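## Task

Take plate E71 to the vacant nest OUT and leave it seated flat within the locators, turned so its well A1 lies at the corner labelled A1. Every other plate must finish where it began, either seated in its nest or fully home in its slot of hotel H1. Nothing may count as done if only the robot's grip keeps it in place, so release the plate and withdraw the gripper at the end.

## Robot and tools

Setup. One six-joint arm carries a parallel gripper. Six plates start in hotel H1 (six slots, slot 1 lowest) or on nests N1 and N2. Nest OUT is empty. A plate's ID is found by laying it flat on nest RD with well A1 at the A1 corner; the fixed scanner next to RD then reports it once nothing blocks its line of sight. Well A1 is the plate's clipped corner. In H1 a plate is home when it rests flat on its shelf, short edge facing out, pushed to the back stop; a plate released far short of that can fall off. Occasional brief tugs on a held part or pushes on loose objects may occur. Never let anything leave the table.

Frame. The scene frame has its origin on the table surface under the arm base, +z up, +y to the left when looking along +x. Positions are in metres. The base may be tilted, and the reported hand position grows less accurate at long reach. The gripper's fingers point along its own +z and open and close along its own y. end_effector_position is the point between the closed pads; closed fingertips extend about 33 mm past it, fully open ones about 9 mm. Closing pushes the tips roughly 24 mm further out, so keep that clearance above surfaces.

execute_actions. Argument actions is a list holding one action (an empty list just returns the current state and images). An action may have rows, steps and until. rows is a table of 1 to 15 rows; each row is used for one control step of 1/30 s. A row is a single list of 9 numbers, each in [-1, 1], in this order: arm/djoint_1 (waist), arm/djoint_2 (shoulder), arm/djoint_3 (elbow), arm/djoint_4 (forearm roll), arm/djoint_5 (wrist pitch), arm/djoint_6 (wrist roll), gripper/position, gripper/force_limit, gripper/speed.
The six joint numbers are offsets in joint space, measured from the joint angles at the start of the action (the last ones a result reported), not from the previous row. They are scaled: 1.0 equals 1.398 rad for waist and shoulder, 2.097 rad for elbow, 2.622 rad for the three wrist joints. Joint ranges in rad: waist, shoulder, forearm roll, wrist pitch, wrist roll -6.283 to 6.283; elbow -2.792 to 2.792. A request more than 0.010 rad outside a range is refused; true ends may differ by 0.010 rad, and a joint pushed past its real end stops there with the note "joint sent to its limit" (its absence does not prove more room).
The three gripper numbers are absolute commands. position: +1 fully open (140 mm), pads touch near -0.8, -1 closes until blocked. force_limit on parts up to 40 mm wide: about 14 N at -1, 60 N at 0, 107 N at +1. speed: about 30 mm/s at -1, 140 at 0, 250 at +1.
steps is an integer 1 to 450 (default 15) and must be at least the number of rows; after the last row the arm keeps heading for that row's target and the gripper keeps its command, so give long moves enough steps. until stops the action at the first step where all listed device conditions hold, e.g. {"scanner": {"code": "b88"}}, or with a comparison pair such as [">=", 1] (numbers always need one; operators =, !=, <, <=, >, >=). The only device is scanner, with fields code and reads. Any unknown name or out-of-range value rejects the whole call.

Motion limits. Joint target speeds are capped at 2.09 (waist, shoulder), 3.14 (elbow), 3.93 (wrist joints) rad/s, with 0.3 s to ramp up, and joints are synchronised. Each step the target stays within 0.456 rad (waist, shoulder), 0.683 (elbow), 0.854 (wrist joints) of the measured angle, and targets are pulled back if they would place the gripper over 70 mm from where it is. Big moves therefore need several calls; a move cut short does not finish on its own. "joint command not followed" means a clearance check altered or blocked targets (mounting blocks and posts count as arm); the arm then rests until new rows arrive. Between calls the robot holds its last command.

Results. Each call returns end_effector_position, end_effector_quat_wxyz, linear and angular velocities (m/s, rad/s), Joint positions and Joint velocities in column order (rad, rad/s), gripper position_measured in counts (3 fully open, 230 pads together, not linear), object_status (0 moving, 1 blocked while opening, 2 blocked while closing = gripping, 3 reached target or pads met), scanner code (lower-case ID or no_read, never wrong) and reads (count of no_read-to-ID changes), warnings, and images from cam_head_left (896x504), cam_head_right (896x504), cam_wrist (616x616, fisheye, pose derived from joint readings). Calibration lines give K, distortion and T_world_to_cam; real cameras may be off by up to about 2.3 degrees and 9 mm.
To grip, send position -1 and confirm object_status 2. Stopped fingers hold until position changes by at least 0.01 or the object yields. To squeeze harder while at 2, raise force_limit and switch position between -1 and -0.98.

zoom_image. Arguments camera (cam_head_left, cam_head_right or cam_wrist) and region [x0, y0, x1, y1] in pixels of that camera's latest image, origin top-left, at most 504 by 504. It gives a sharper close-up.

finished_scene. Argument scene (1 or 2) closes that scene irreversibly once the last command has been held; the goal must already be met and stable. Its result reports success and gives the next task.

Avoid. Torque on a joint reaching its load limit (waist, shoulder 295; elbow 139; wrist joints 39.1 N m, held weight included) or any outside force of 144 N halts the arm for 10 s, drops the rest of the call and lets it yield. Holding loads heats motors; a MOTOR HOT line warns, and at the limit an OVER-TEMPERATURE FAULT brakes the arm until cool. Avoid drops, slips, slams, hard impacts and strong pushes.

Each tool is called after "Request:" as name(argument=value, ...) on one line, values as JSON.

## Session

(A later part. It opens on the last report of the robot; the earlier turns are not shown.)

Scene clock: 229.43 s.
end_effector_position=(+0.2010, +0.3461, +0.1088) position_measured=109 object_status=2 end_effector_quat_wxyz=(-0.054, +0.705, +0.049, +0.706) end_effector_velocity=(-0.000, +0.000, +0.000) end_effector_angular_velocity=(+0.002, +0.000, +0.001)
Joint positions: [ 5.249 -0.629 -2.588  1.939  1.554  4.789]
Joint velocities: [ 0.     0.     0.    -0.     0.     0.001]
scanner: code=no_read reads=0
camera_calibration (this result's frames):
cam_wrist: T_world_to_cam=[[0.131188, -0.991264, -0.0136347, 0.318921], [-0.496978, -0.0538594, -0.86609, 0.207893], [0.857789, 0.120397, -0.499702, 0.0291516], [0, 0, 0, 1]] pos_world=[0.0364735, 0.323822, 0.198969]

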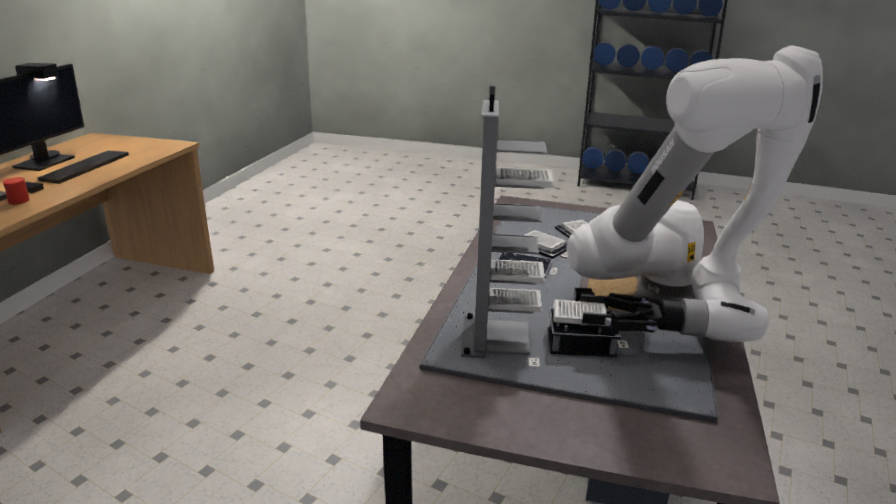

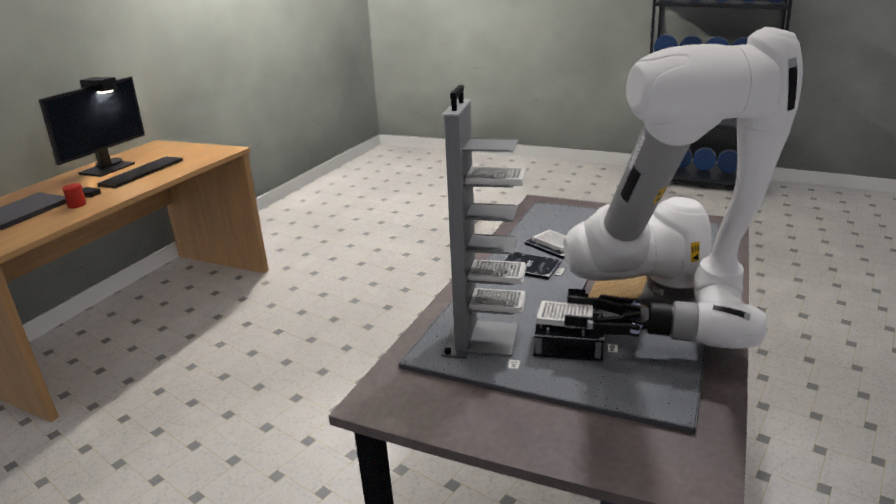

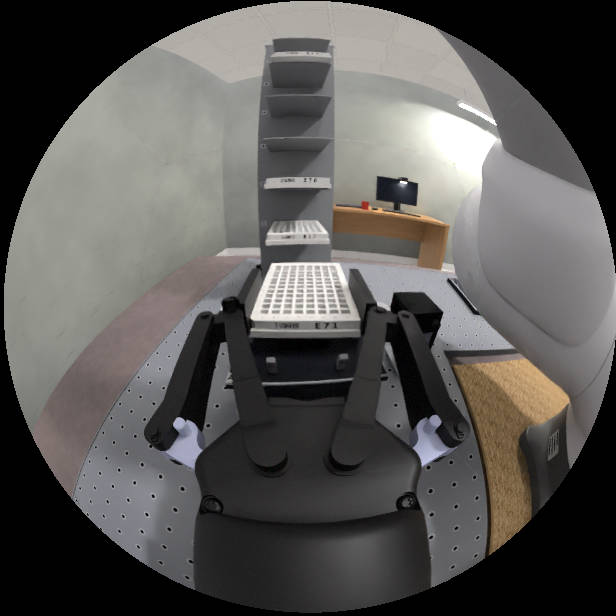

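Request:
execute_actions(actions=[{"rows":[[0,0.012,0,0,0,-0.006,-0.98,0.3,0],[0,0.012,0,0,0,-0.006,-0.98,0.3,0],[0,0.012,0,0,0,-0.006,-0.98,0.3,0],[0,0.012,0,0,0,-0.006,-0.98,0.3,0],[0,0.012,0,0,0,-0.006,-0.98,0.3,0],[0,0.012,0,0,0,-0.006,-0.98,0.3,0],[0,0.012,0,0,0,-0.006,-0.98,0.3,0],[0,0.012,0,0,0,-0.006,-0.98,0.3,0],[0.022,0.012,0,0.0118,0,-0.006,-0.98,0.3,0]],"steps":35}])

Request:
zoom_image(camera="cam_wrist", region=[200,250,420,450])

Request:
zoom_image(camera="cam_head_left", region=[500,250,700,380])

Scene clock: 242.93 s.
end_effector_position=(+0.1915, +0.3427, +0.1129) position_measured=109 object_status=2 end_effector_quat_wxyz=(-0.054, +0.706, +0.049, +0.704) end_effector_velocity=(+0.000, +0.000, +0.000) end_effector_angular_velocity=(+0.001, +0.000, -0.000)
Joint positions: [ 5.28  -0.612 -2.588  1.97   1.554  4.773]
Joint velocities: [-0.     0.001 -0.    -0.     0.    -0.   ]
scanner: code=no_read reads=0
camera_calibration (this result's frames):
cam_wrist: T_world_to_cam=[[0.130885, -0.991296, -0.0142065, 0.316976], [-0.500788, -0.0537406, -0.8639, 0.206958], [0.855617, 0.120186, -0.503463, 0.0406575], [0, 0, 0, 1]] pos_world=[0.0273671, 0.320453, 0.203764]

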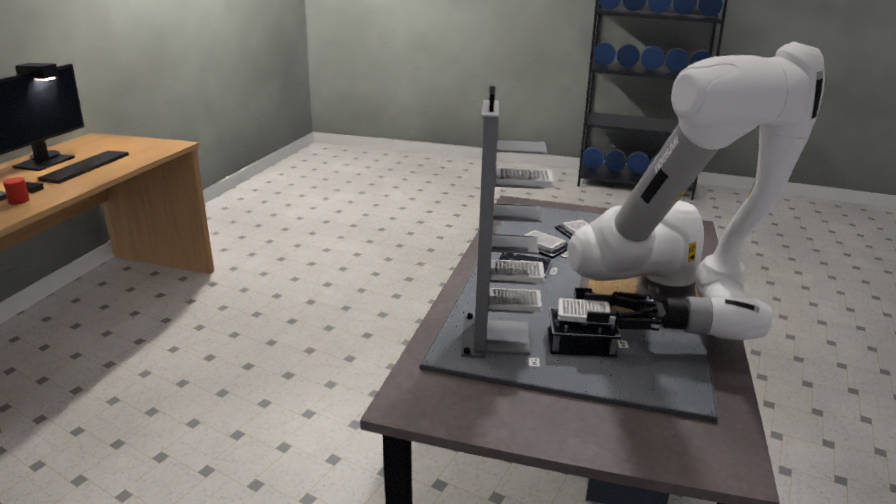

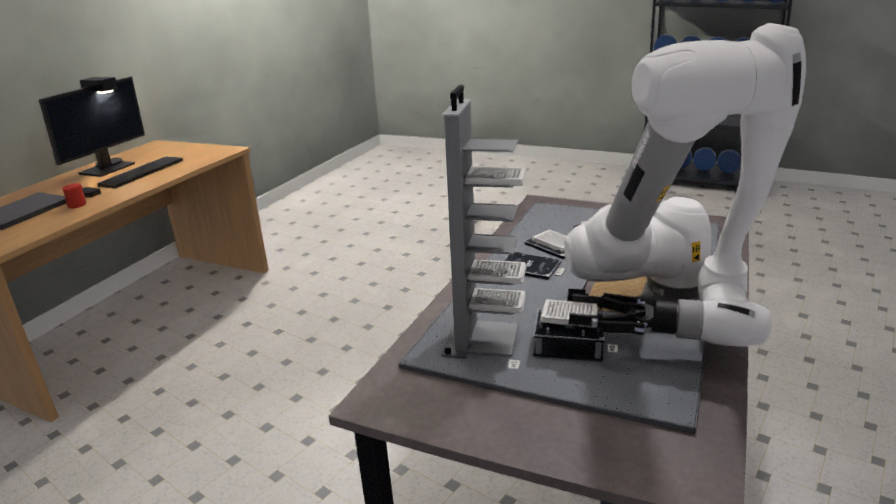

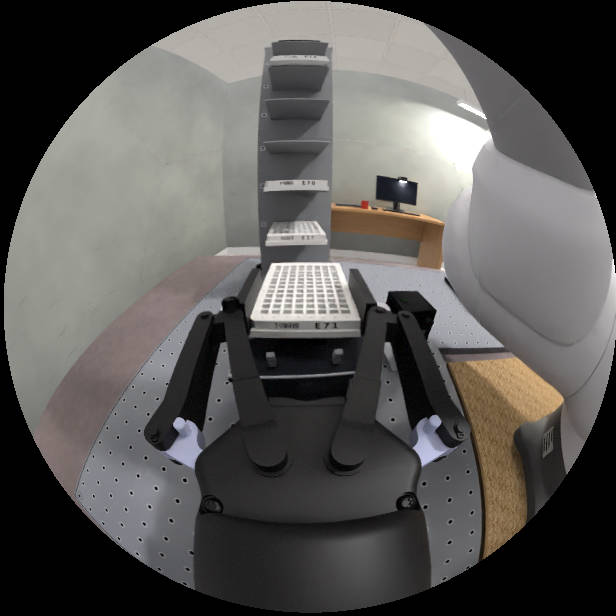

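Region (200, 250, 420, 450) of cam_wrist's 616x616 image, scaled by 2.291, with more detail than that image has; it fills the top 458 rows of this view, and the rest is white.

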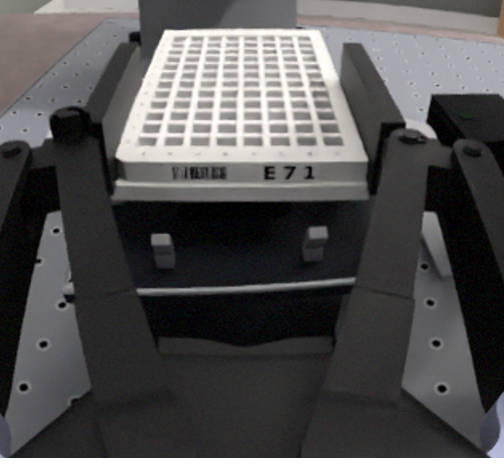

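Region (500, 250, 700, 380) of cam_head_left's 896x504 image, scaled by 2.520, with more detail than that image has; it fills the top 328 rows of this view, and the rest is white.

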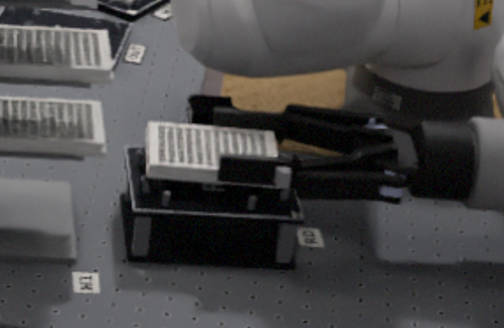

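Request:
execute_actions(actions=[{"rows":[[0,-0.024,0,0,0,0.013,-0.98,0.3,0]],"steps":30}])

Request:
zoom_image(camera="cam_wrist", region=[200,250,420,450])

Request:
zoom_image(camera="cam_head_left", region=[500,250,700,380])

Scene clock: 248.17 s.
end_effector_position=(+0.1924, +0.3413, +0.1064) position_measured=109 object_status=2 end_effector_quat_wxyz=(-0.055, +0.702, +0.048, +0.709) end_effector_velocity=(+0.000, -0.000, -0.000) end_effector_angular_velocity=(+0.000, +0.000, -0.001)
Joint positions: [ 5.28  -0.646 -2.588  1.97   1.554  4.807]
Joint velocities: [-0.001 -0.    -0.     0.    -0.     0.001]
scanner: code=no_read reads=0
camera_calibration (this result's frames):
cam_wrist: T_world_to_cam=[[0.131525, -0.991158, -0.0174964, 0.31548], [-0.489954, -0.0496526, -0.870333, 0.198878], [0.861769, 0.123043, -0.492152, 0.0334848], [0, 0, 0, 1]] pos_world=[0.0270911, 0.318445, 0.195089]

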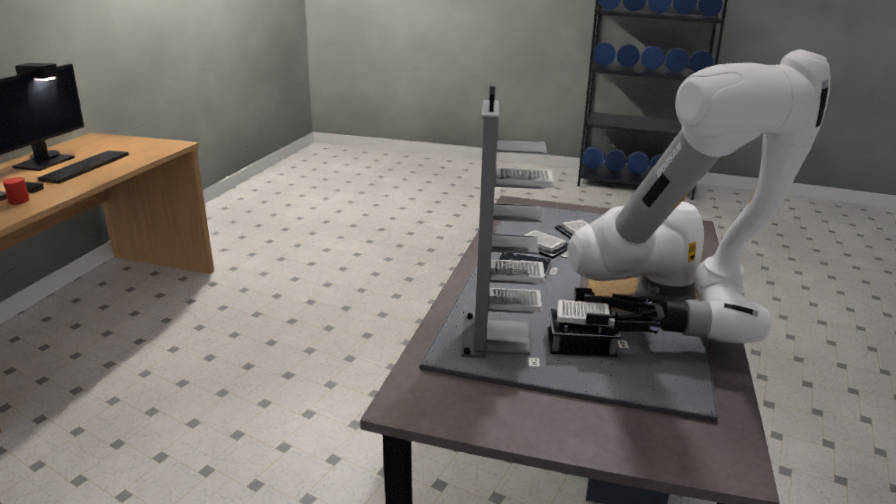

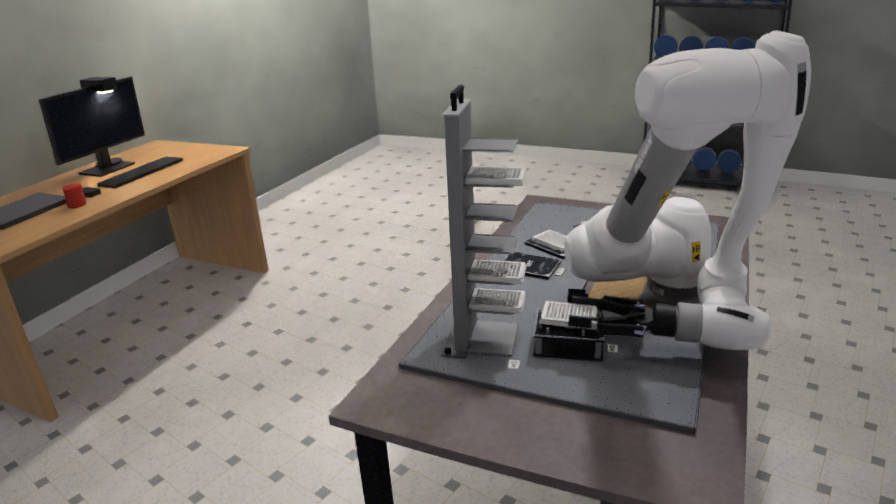

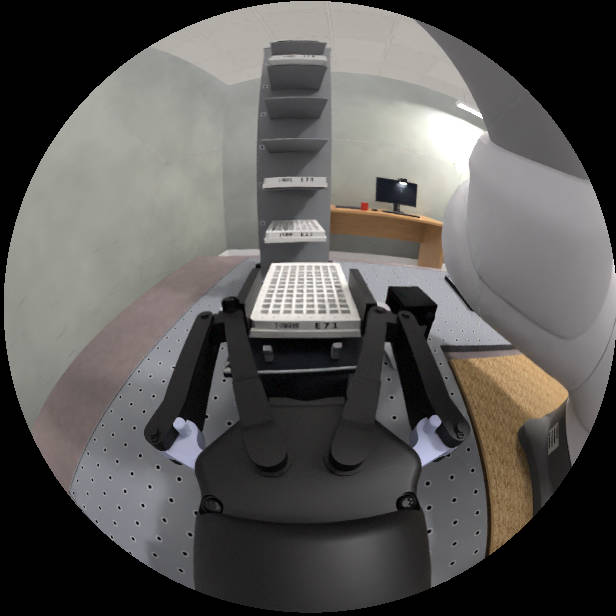

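Region (200, 250, 420, 450) of cam_wrist's 616x616 image, scaled by 2.291, with more detail than that image has; it fills the top 458 rows of this view, and the rest is white.

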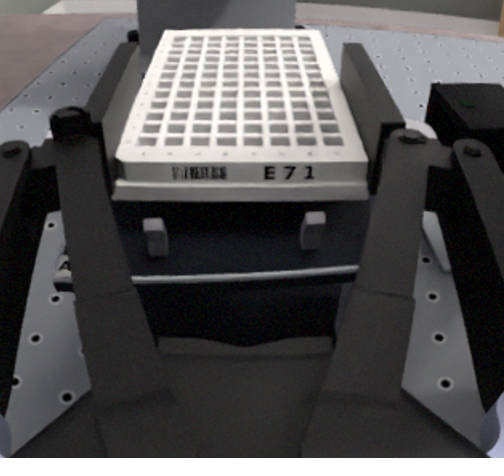

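Region (500, 250, 700, 380) of cam_head_left's 896x504 image, scaled by 2.520, with more detail than that image has; it fills the top 328 rows of this view, and the rest is white.

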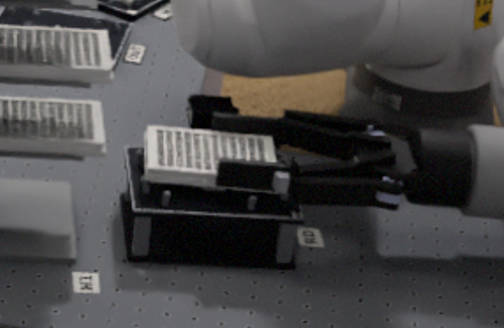

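Request:
execute_actions(actions=[{"rows":[[-0.003,-0.012,0.004,-0.002,0,0.003,-0.98,0.3,0]],"steps":30}])

Request:
zoom_image(camera="cam_wrist", region=[200,250,420,450])

Request:
zoom_image(camera="cam_head_left", region=[500,250,700,380])

Scene clock: 258.93 s.
end_effector_position=(+0.1916, +0.3454, +0.1014) position_measured=109 object_status=2 end_effector_quat_wxyz=(-0.056, +0.701, +0.048, +0.710) end_effector_velocity=(-0.000, -0.000, +0.000) end_effector_angular_velocity=(+0.001, -0.000, -0.001)
Joint positions: [ 5.276 -0.663 -2.58   1.965  1.554  4.815]
Joint velocities: [ 0.    -0.     0.     0.001  0.     0.   ]
scanner: code=no_read reads=0
camera_calibration (this result's frames):
cam_wrist: T_world_to_cam=[[0.132968, -0.990966, -0.0174665, 0.319213], [-0.487502, -0.0500489, -0.871686, 0.194205], [0.862937, 0.124421, -0.489753, 0.0302371], [0, 0, 0, 1]] pos_world=[0.0261374, 0.322287, 0.18967]

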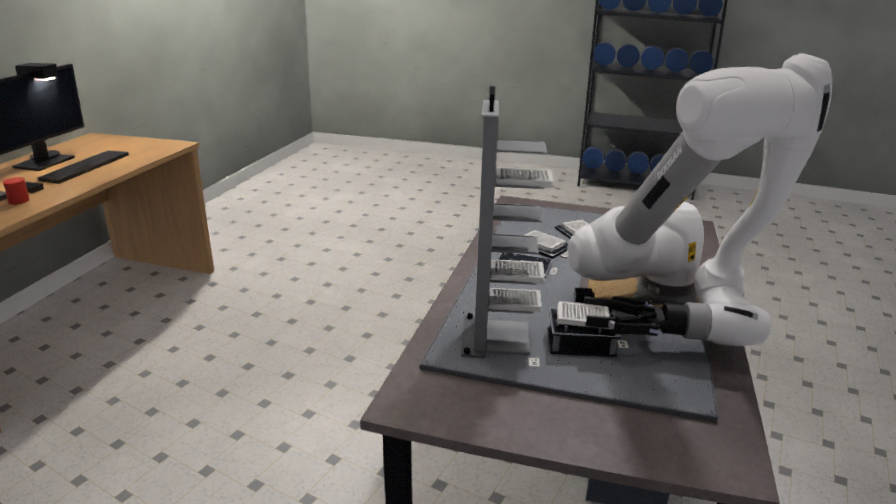

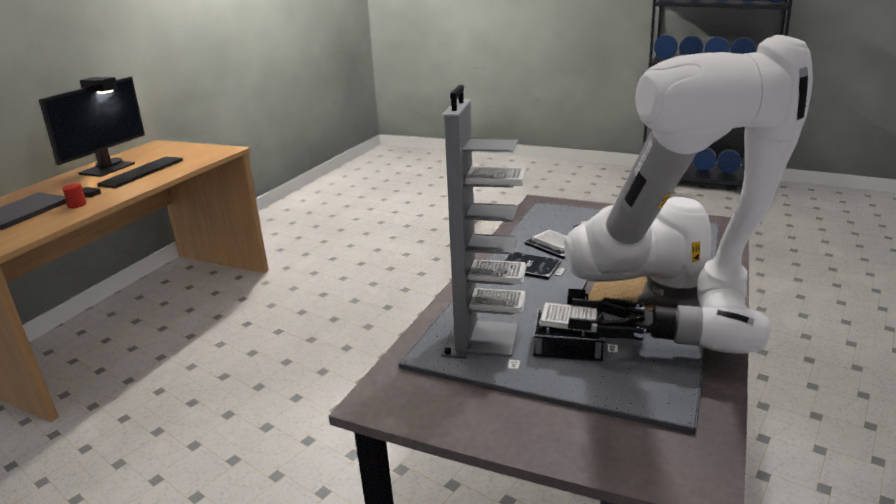

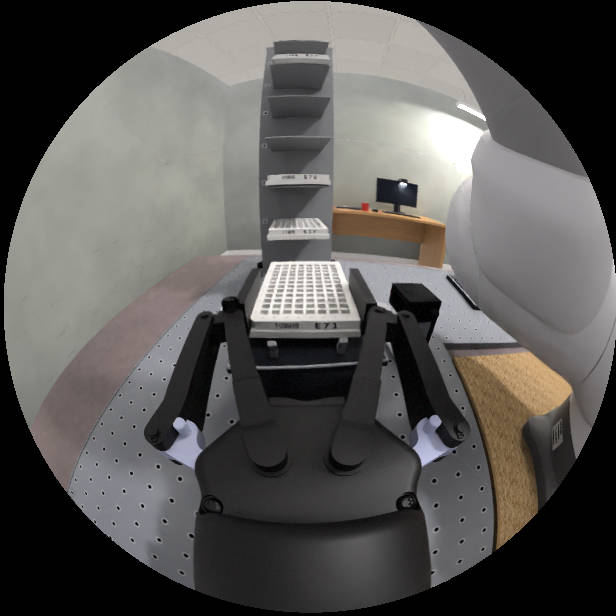

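Region (200, 250, 420, 450) of cam_wrist's 616x616 image, scaled by 2.291, with more detail than that image has; it fills the top 458 rows of this view, and the rest is white.

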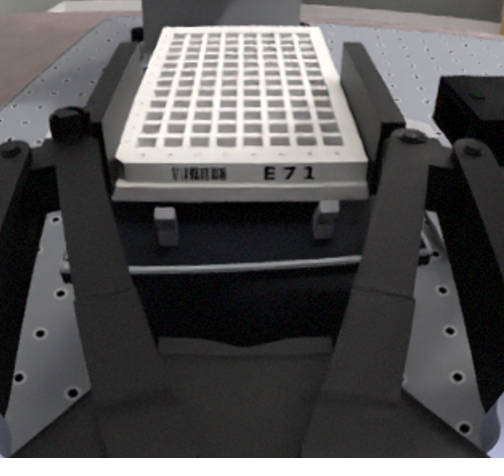

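Region (500, 250, 700, 380) of cam_head_left's 896x504 image, scaled by 2.520, with more detail than that image has; it fills the top 328 rows of this view, and the rest is white.

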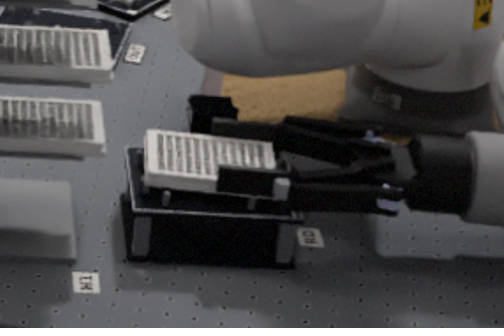

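Request:
execute_actions(actions=[{"rows":[[0,0,0,0,0,0,1,0,-0.5]],"steps":40}])

Request:
zoom_image(camera="cam_head_left", region=[500,250,700,380])

Scene clock: 262.07 s.
end_effector_position=(+0.1916, +0.3454, +0.1014) position_measured=3 object_status=3 end_effector_quat_wxyz=(-0.056, +0.701, +0.048, +0.710) end_effector_velocity=(+0.000, -0.000, -0.000) end_effector_angular_velocity=(-0.000, -0.000, -0.000)
Joint positions: [ 5.276 -0.663 -2.58   1.965  1.554  4.815]
Joint velocities: [-0.001 -0.     0.    -0.    -0.    -0.   ]
scanner: code=e71 reads=1
camera_calibration (this result's frames):
cam_wrist: T_world_to_cam=[[0.132989, -0.99096, -0.017653, 0.319319], [-0.487564, -0.0499045, -0.87166, 0.1941], [0.862899, 0.124528, -0.489794, 0.0302284], [0, 0, 0, 1]] pos_world=[0.0260863, 0.322355, 0.189632]

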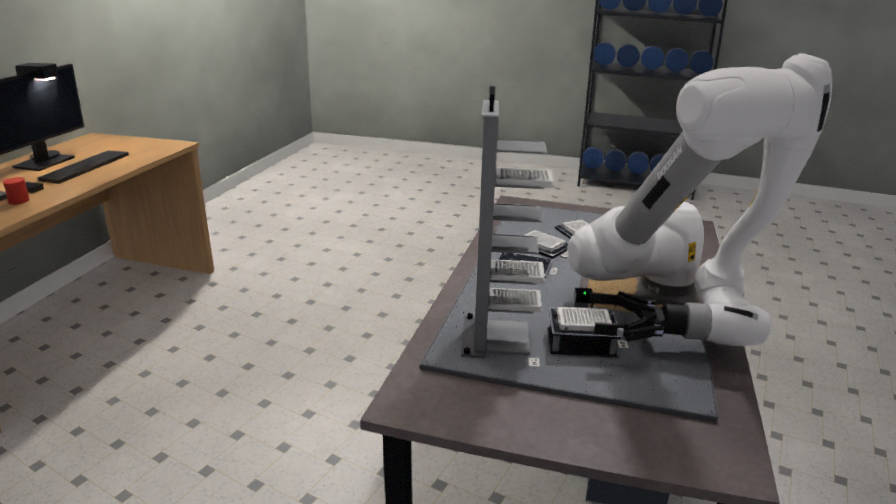

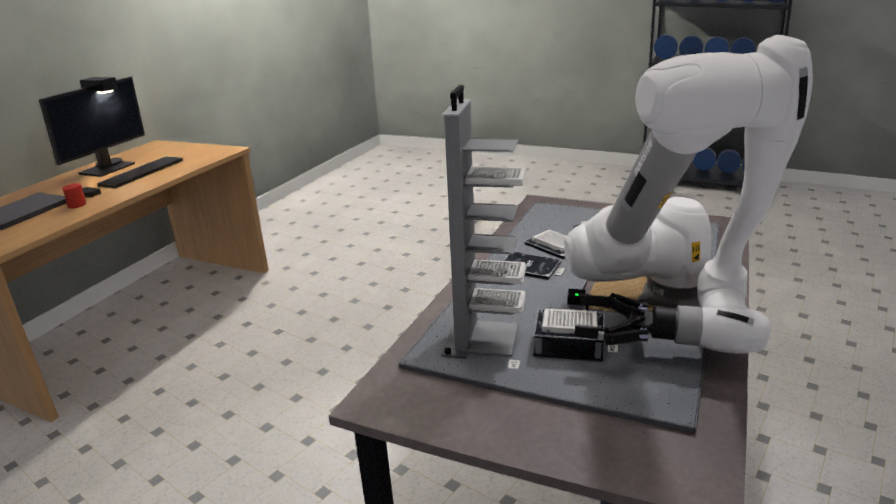

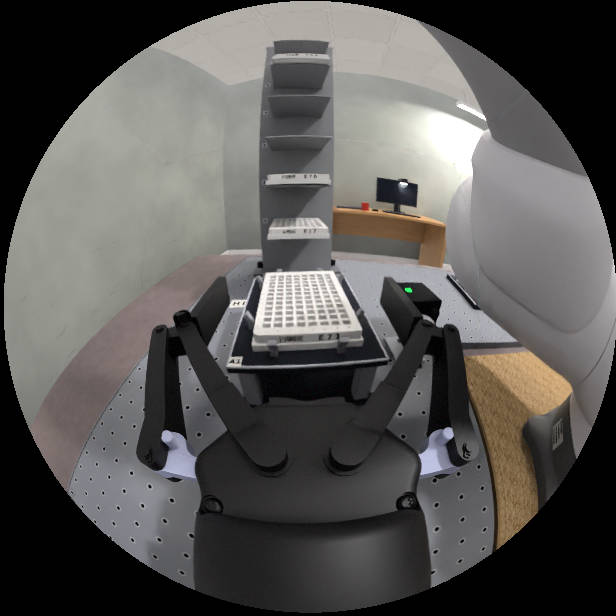

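Region (500, 250, 700, 380) of cam_head_left's 896x504 image, scaled by 2.520, with more detail than that image has; it fills the top 328 rows of this view, and the rest is white.

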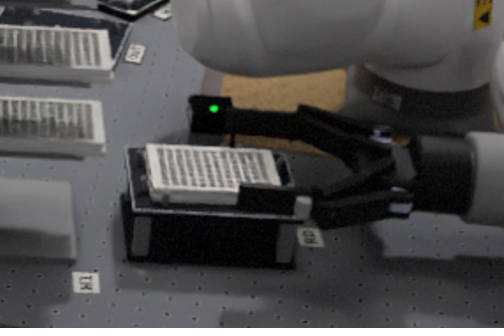

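Request:
execute_actions(actions=[{"rows":[[0,0.571,0.204,0,0,0,1,0,0]],"steps":60}])

Request:
execute_actions(actions=[{"rows":[[0,0,0,-0.749,-1,0.303,1,0,0]],"steps":60}])

Request:
execute_actions(actions=[{"rows":[[-0.748,0,0,0,-0.021,0,1,0,0]],"steps":60}])

Scene clock: 283.33 s.
end_effector_position=(+0.1796, +0.3620, +0.1053) position_measured=3 object_status=3 end_effector_quat_wxyz=(-0.078, +0.715, +0.013, +0.695) end_effector_velocity=(-0.000, +0.000, -0.000) end_effector_angular_velocity=(+0.000, +0.000, +0.000)
Joint positions: [ 5.275 -0.613 -2.539  1.98   1.553  4.815]
Joint velocities: [ 0. -0. -0. -0. -0.  0.]
FORCE FAULT: contact force on the arm reached its limit, and the arm stopped for 10 seconds. The contact can be on any part of the arm, not only on its tool. The arm's remaining commands of this call were not run. The arm holds still and accepts commands again. Move the arm away from the contact; if what it grips holds it there, let go first. Pushing or pulling that hard again can fault the arm again.
scanner: code=e71 reads=1
camera_calibration (this result's frames):
cam_wrist: T_world_to_cam=[[0.113101, -0.988513, -0.100252, 0.348779], [-0.528017, 0.0256743, -0.848846, 0.170013], [0.841669, 0.14894, -0.519047, 0.0384342], [0, 0, 0, 1]] pos_world=[0.0179734, 0.334684, 0.19923]

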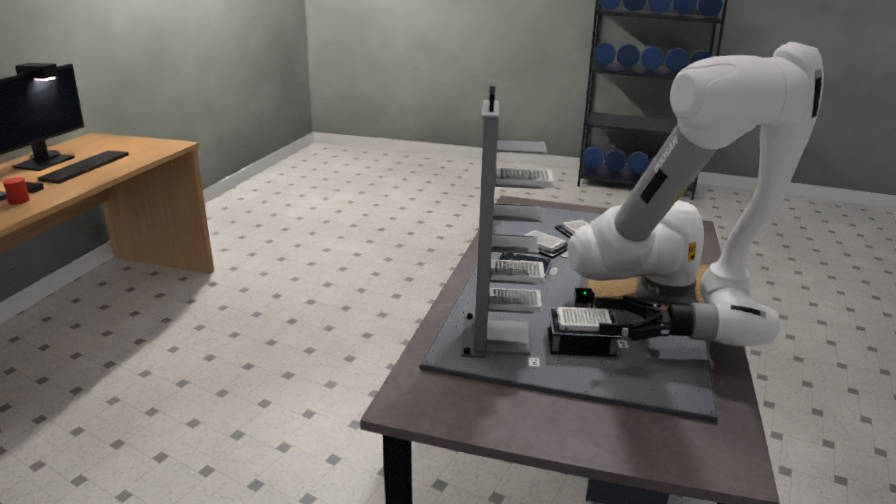

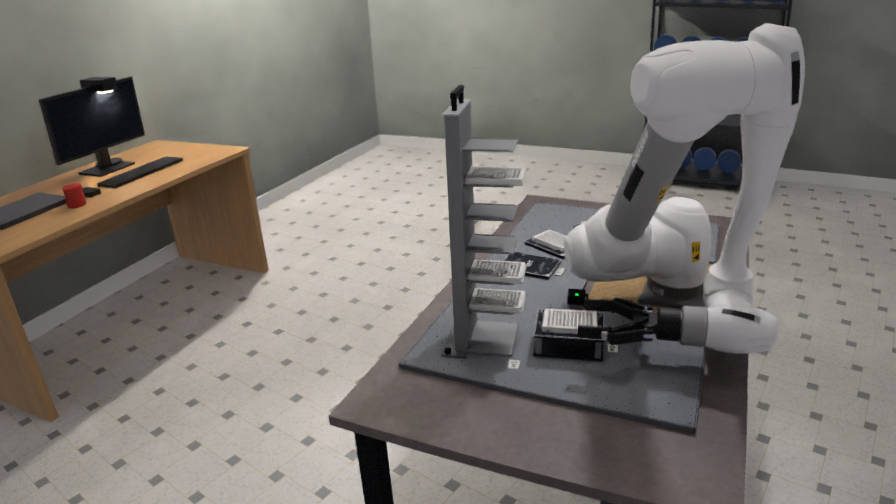

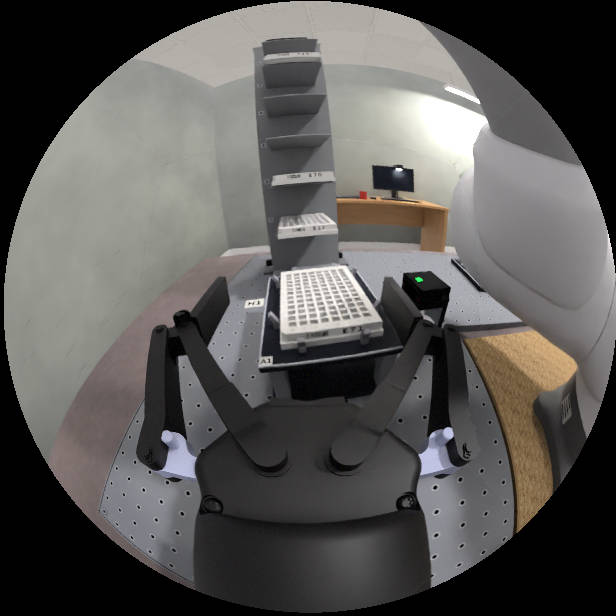

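Scene clock: 293.47 s.
end_effector_position=(+0.1803, +0.3625, +0.0985) position_measured=3 object_status=3 end_effector_quat_wxyz=(-0.086, +0.722, +0.010, +0.687) end_effector_velocity=(-0.000, +0.000, +0.000) end_effector_angular_velocity=(+0.000, -0.000, +0.001)
Joint positions: [ 5.275 -0.613 -2.543  1.972  1.532  4.836]
Joint velocities: [ 0.001 -0.     0.     0.     0.     0.   ]
FORCE FAULT: contact force on the arm reached its limit, and the arm stopped for 10 seconds. The contact can be on any part of the arm, not only on its tool. The arm's remaining commands of this call were not run. The arm holds still and accepts commands again. Move the arm away from the contact; if what it grips holds it there, let go first. Pushing or pulling that hard again can fault the arm again.
scanner: code=e71 reads=1
camera_calibration (this result's frames):
cam_wrist: T_world_to_cam=[[0.117472, -0.98613, -0.117248, 0.348548], [-0.547185, 0.034252, -0.836311, 0.163745], [0.828727, 0.1624, -0.535572, 0.0333743], [0, 0, 0, 1]] pos_world=[0.0209959, 0.332685, 0.195683]

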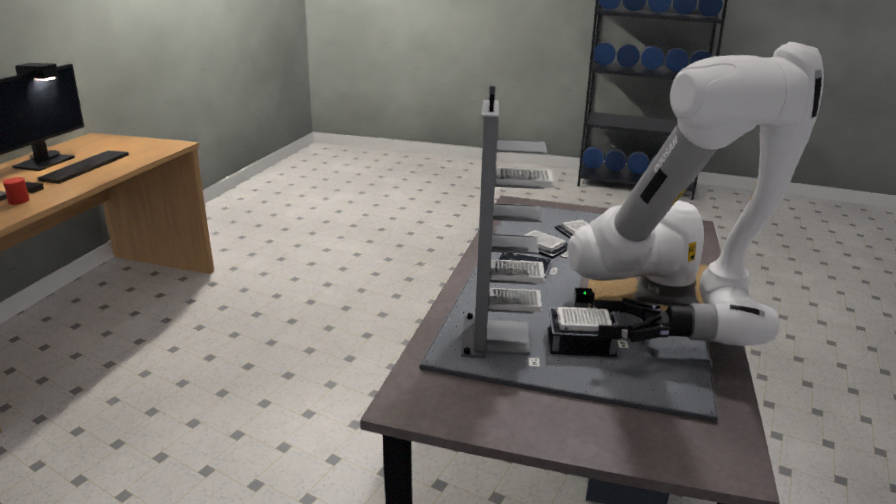

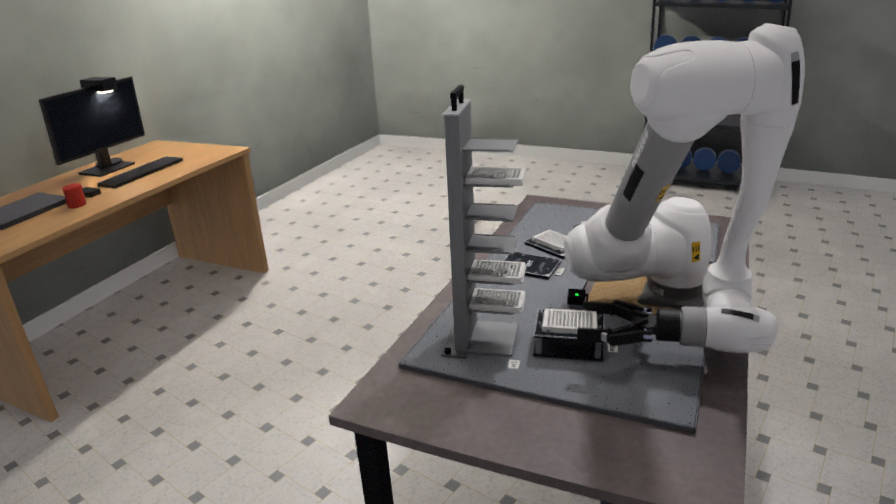

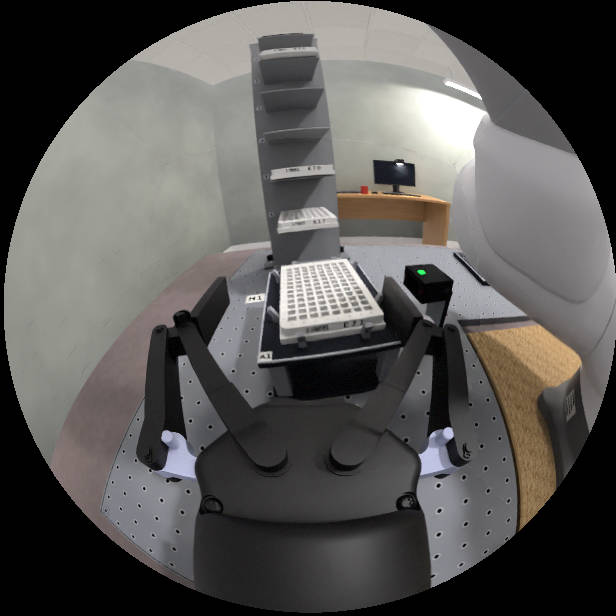

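Scene clock: 303.77 s.
end_effector_position=(+0.2375, +0.3356, +0.0922) position_measured=3 object_status=3 end_effector_quat_wxyz=(-0.034, +0.727, -0.047, +0.685) end_effector_velocity=(-0.000, +0.000, +0.000) end_effector_angular_velocity=(+0.001, +0.000, +0.000)
Joint positions: [ 5.105 -0.612 -2.538  1.956  1.516  4.836]
Joint velocities: [ 0.     0.001 -0.     0.    -0.     0.   ]
FORCE FAULT: contact force on the arm reached its limit, and the arm stopped for 10 seconds. The contact can be on any part of the arm, not only on its tool. The arm's remaining commands of this call were not run. The arm holds still and accepts commands again. Move the arm away from the contact; if what it grips holds it there, let go first. Pushing or pulling that hard again can fault the arm again.
scanner: code=no_read reads=1
camera_calibration (this result's frames):
cam_wrist: T_world_to_cam=[[-0.036462, -0.991983, -0.120993, 0.353356], [-0.550394, 0.12099, -0.826092, 0.161352], [0.834108, 0.036473, -0.550393, 0.0292877], [0, 0, 0, 1]] pos_world=[0.0772623, 0.329933, 0.192165]

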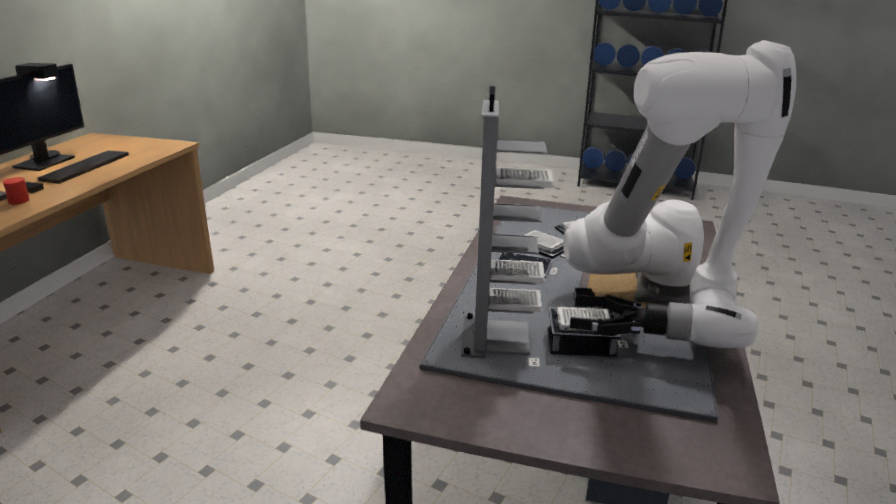

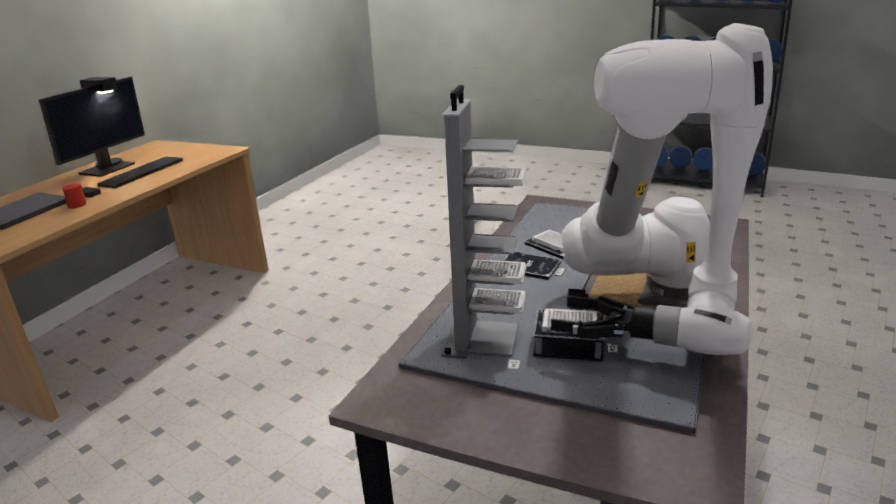

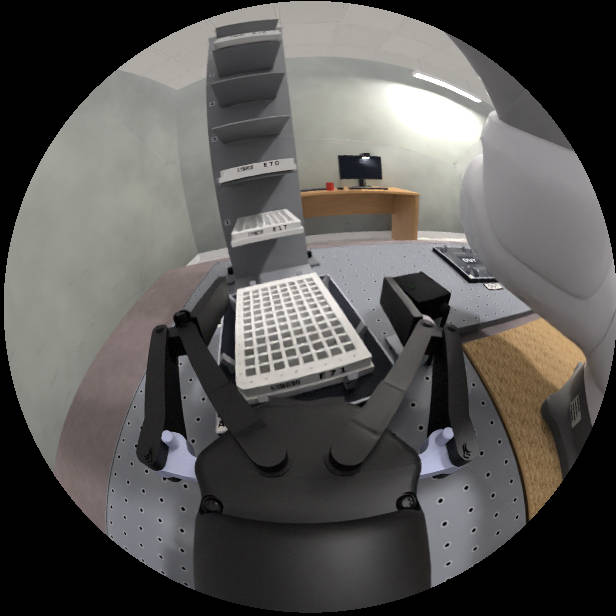

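Request:
execute_actions(actions=[{"rows":[[0,0.024,0,0,0,-0.013,1,0,0]],"steps":20}])

Scene clock: 320.13 s.
end_effector_position=(+0.2368, +0.3376, +0.0998) position_measured=3 object_status=3 end_effector_quat_wxyz=(-0.034, +0.731, -0.046, +0.680) end_effector_velocity=(-0.000, +0.000, -0.000) end_effector_angular_velocity=(+0.000, +0.000, +0.001)
Joint positions: [ 5.105 -0.579 -2.538  1.956  1.516  4.802]
Joint velocities: [ 0.001  0.     0.    -0.001 -0.    -0.   ]
scanner: code=no_read reads=1
camera_calibration (this result's frames):
cam_wrist: T_world_to_cam=[[-0.0360745, -0.992381, -0.117803, 0.355977], [-0.561003, 0.117663, -0.819409, 0.169996], [0.827027, 0.0365283, -0.560974, 0.0367397], [0, 0, 0, 1]] pos_world=[0.0778253, 0.33192, 0.201842]

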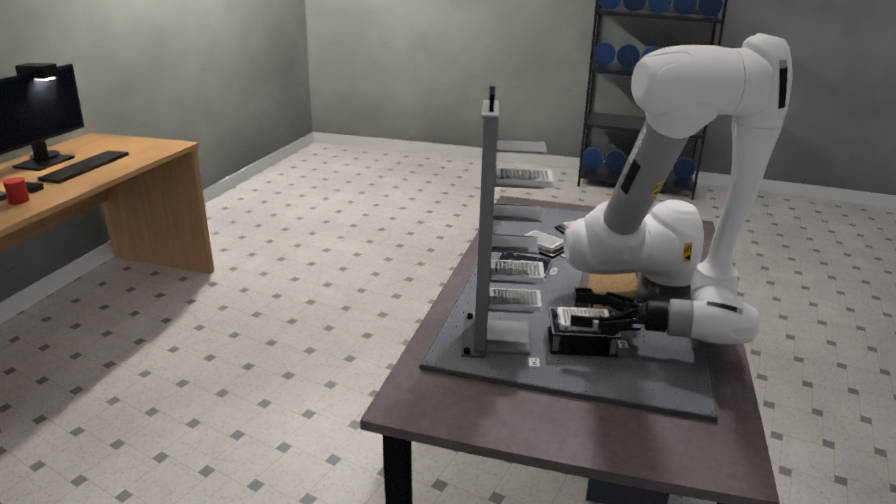

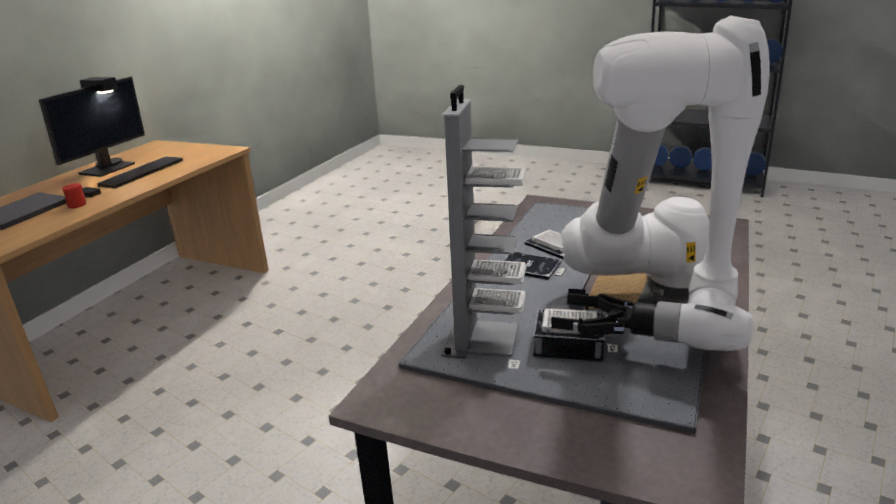

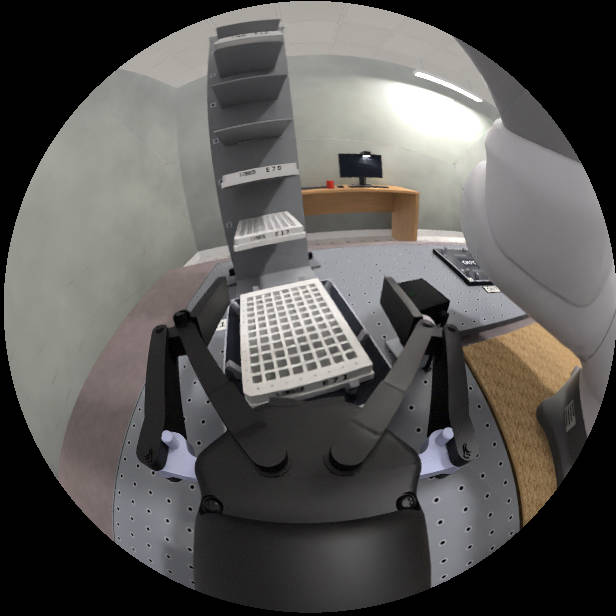

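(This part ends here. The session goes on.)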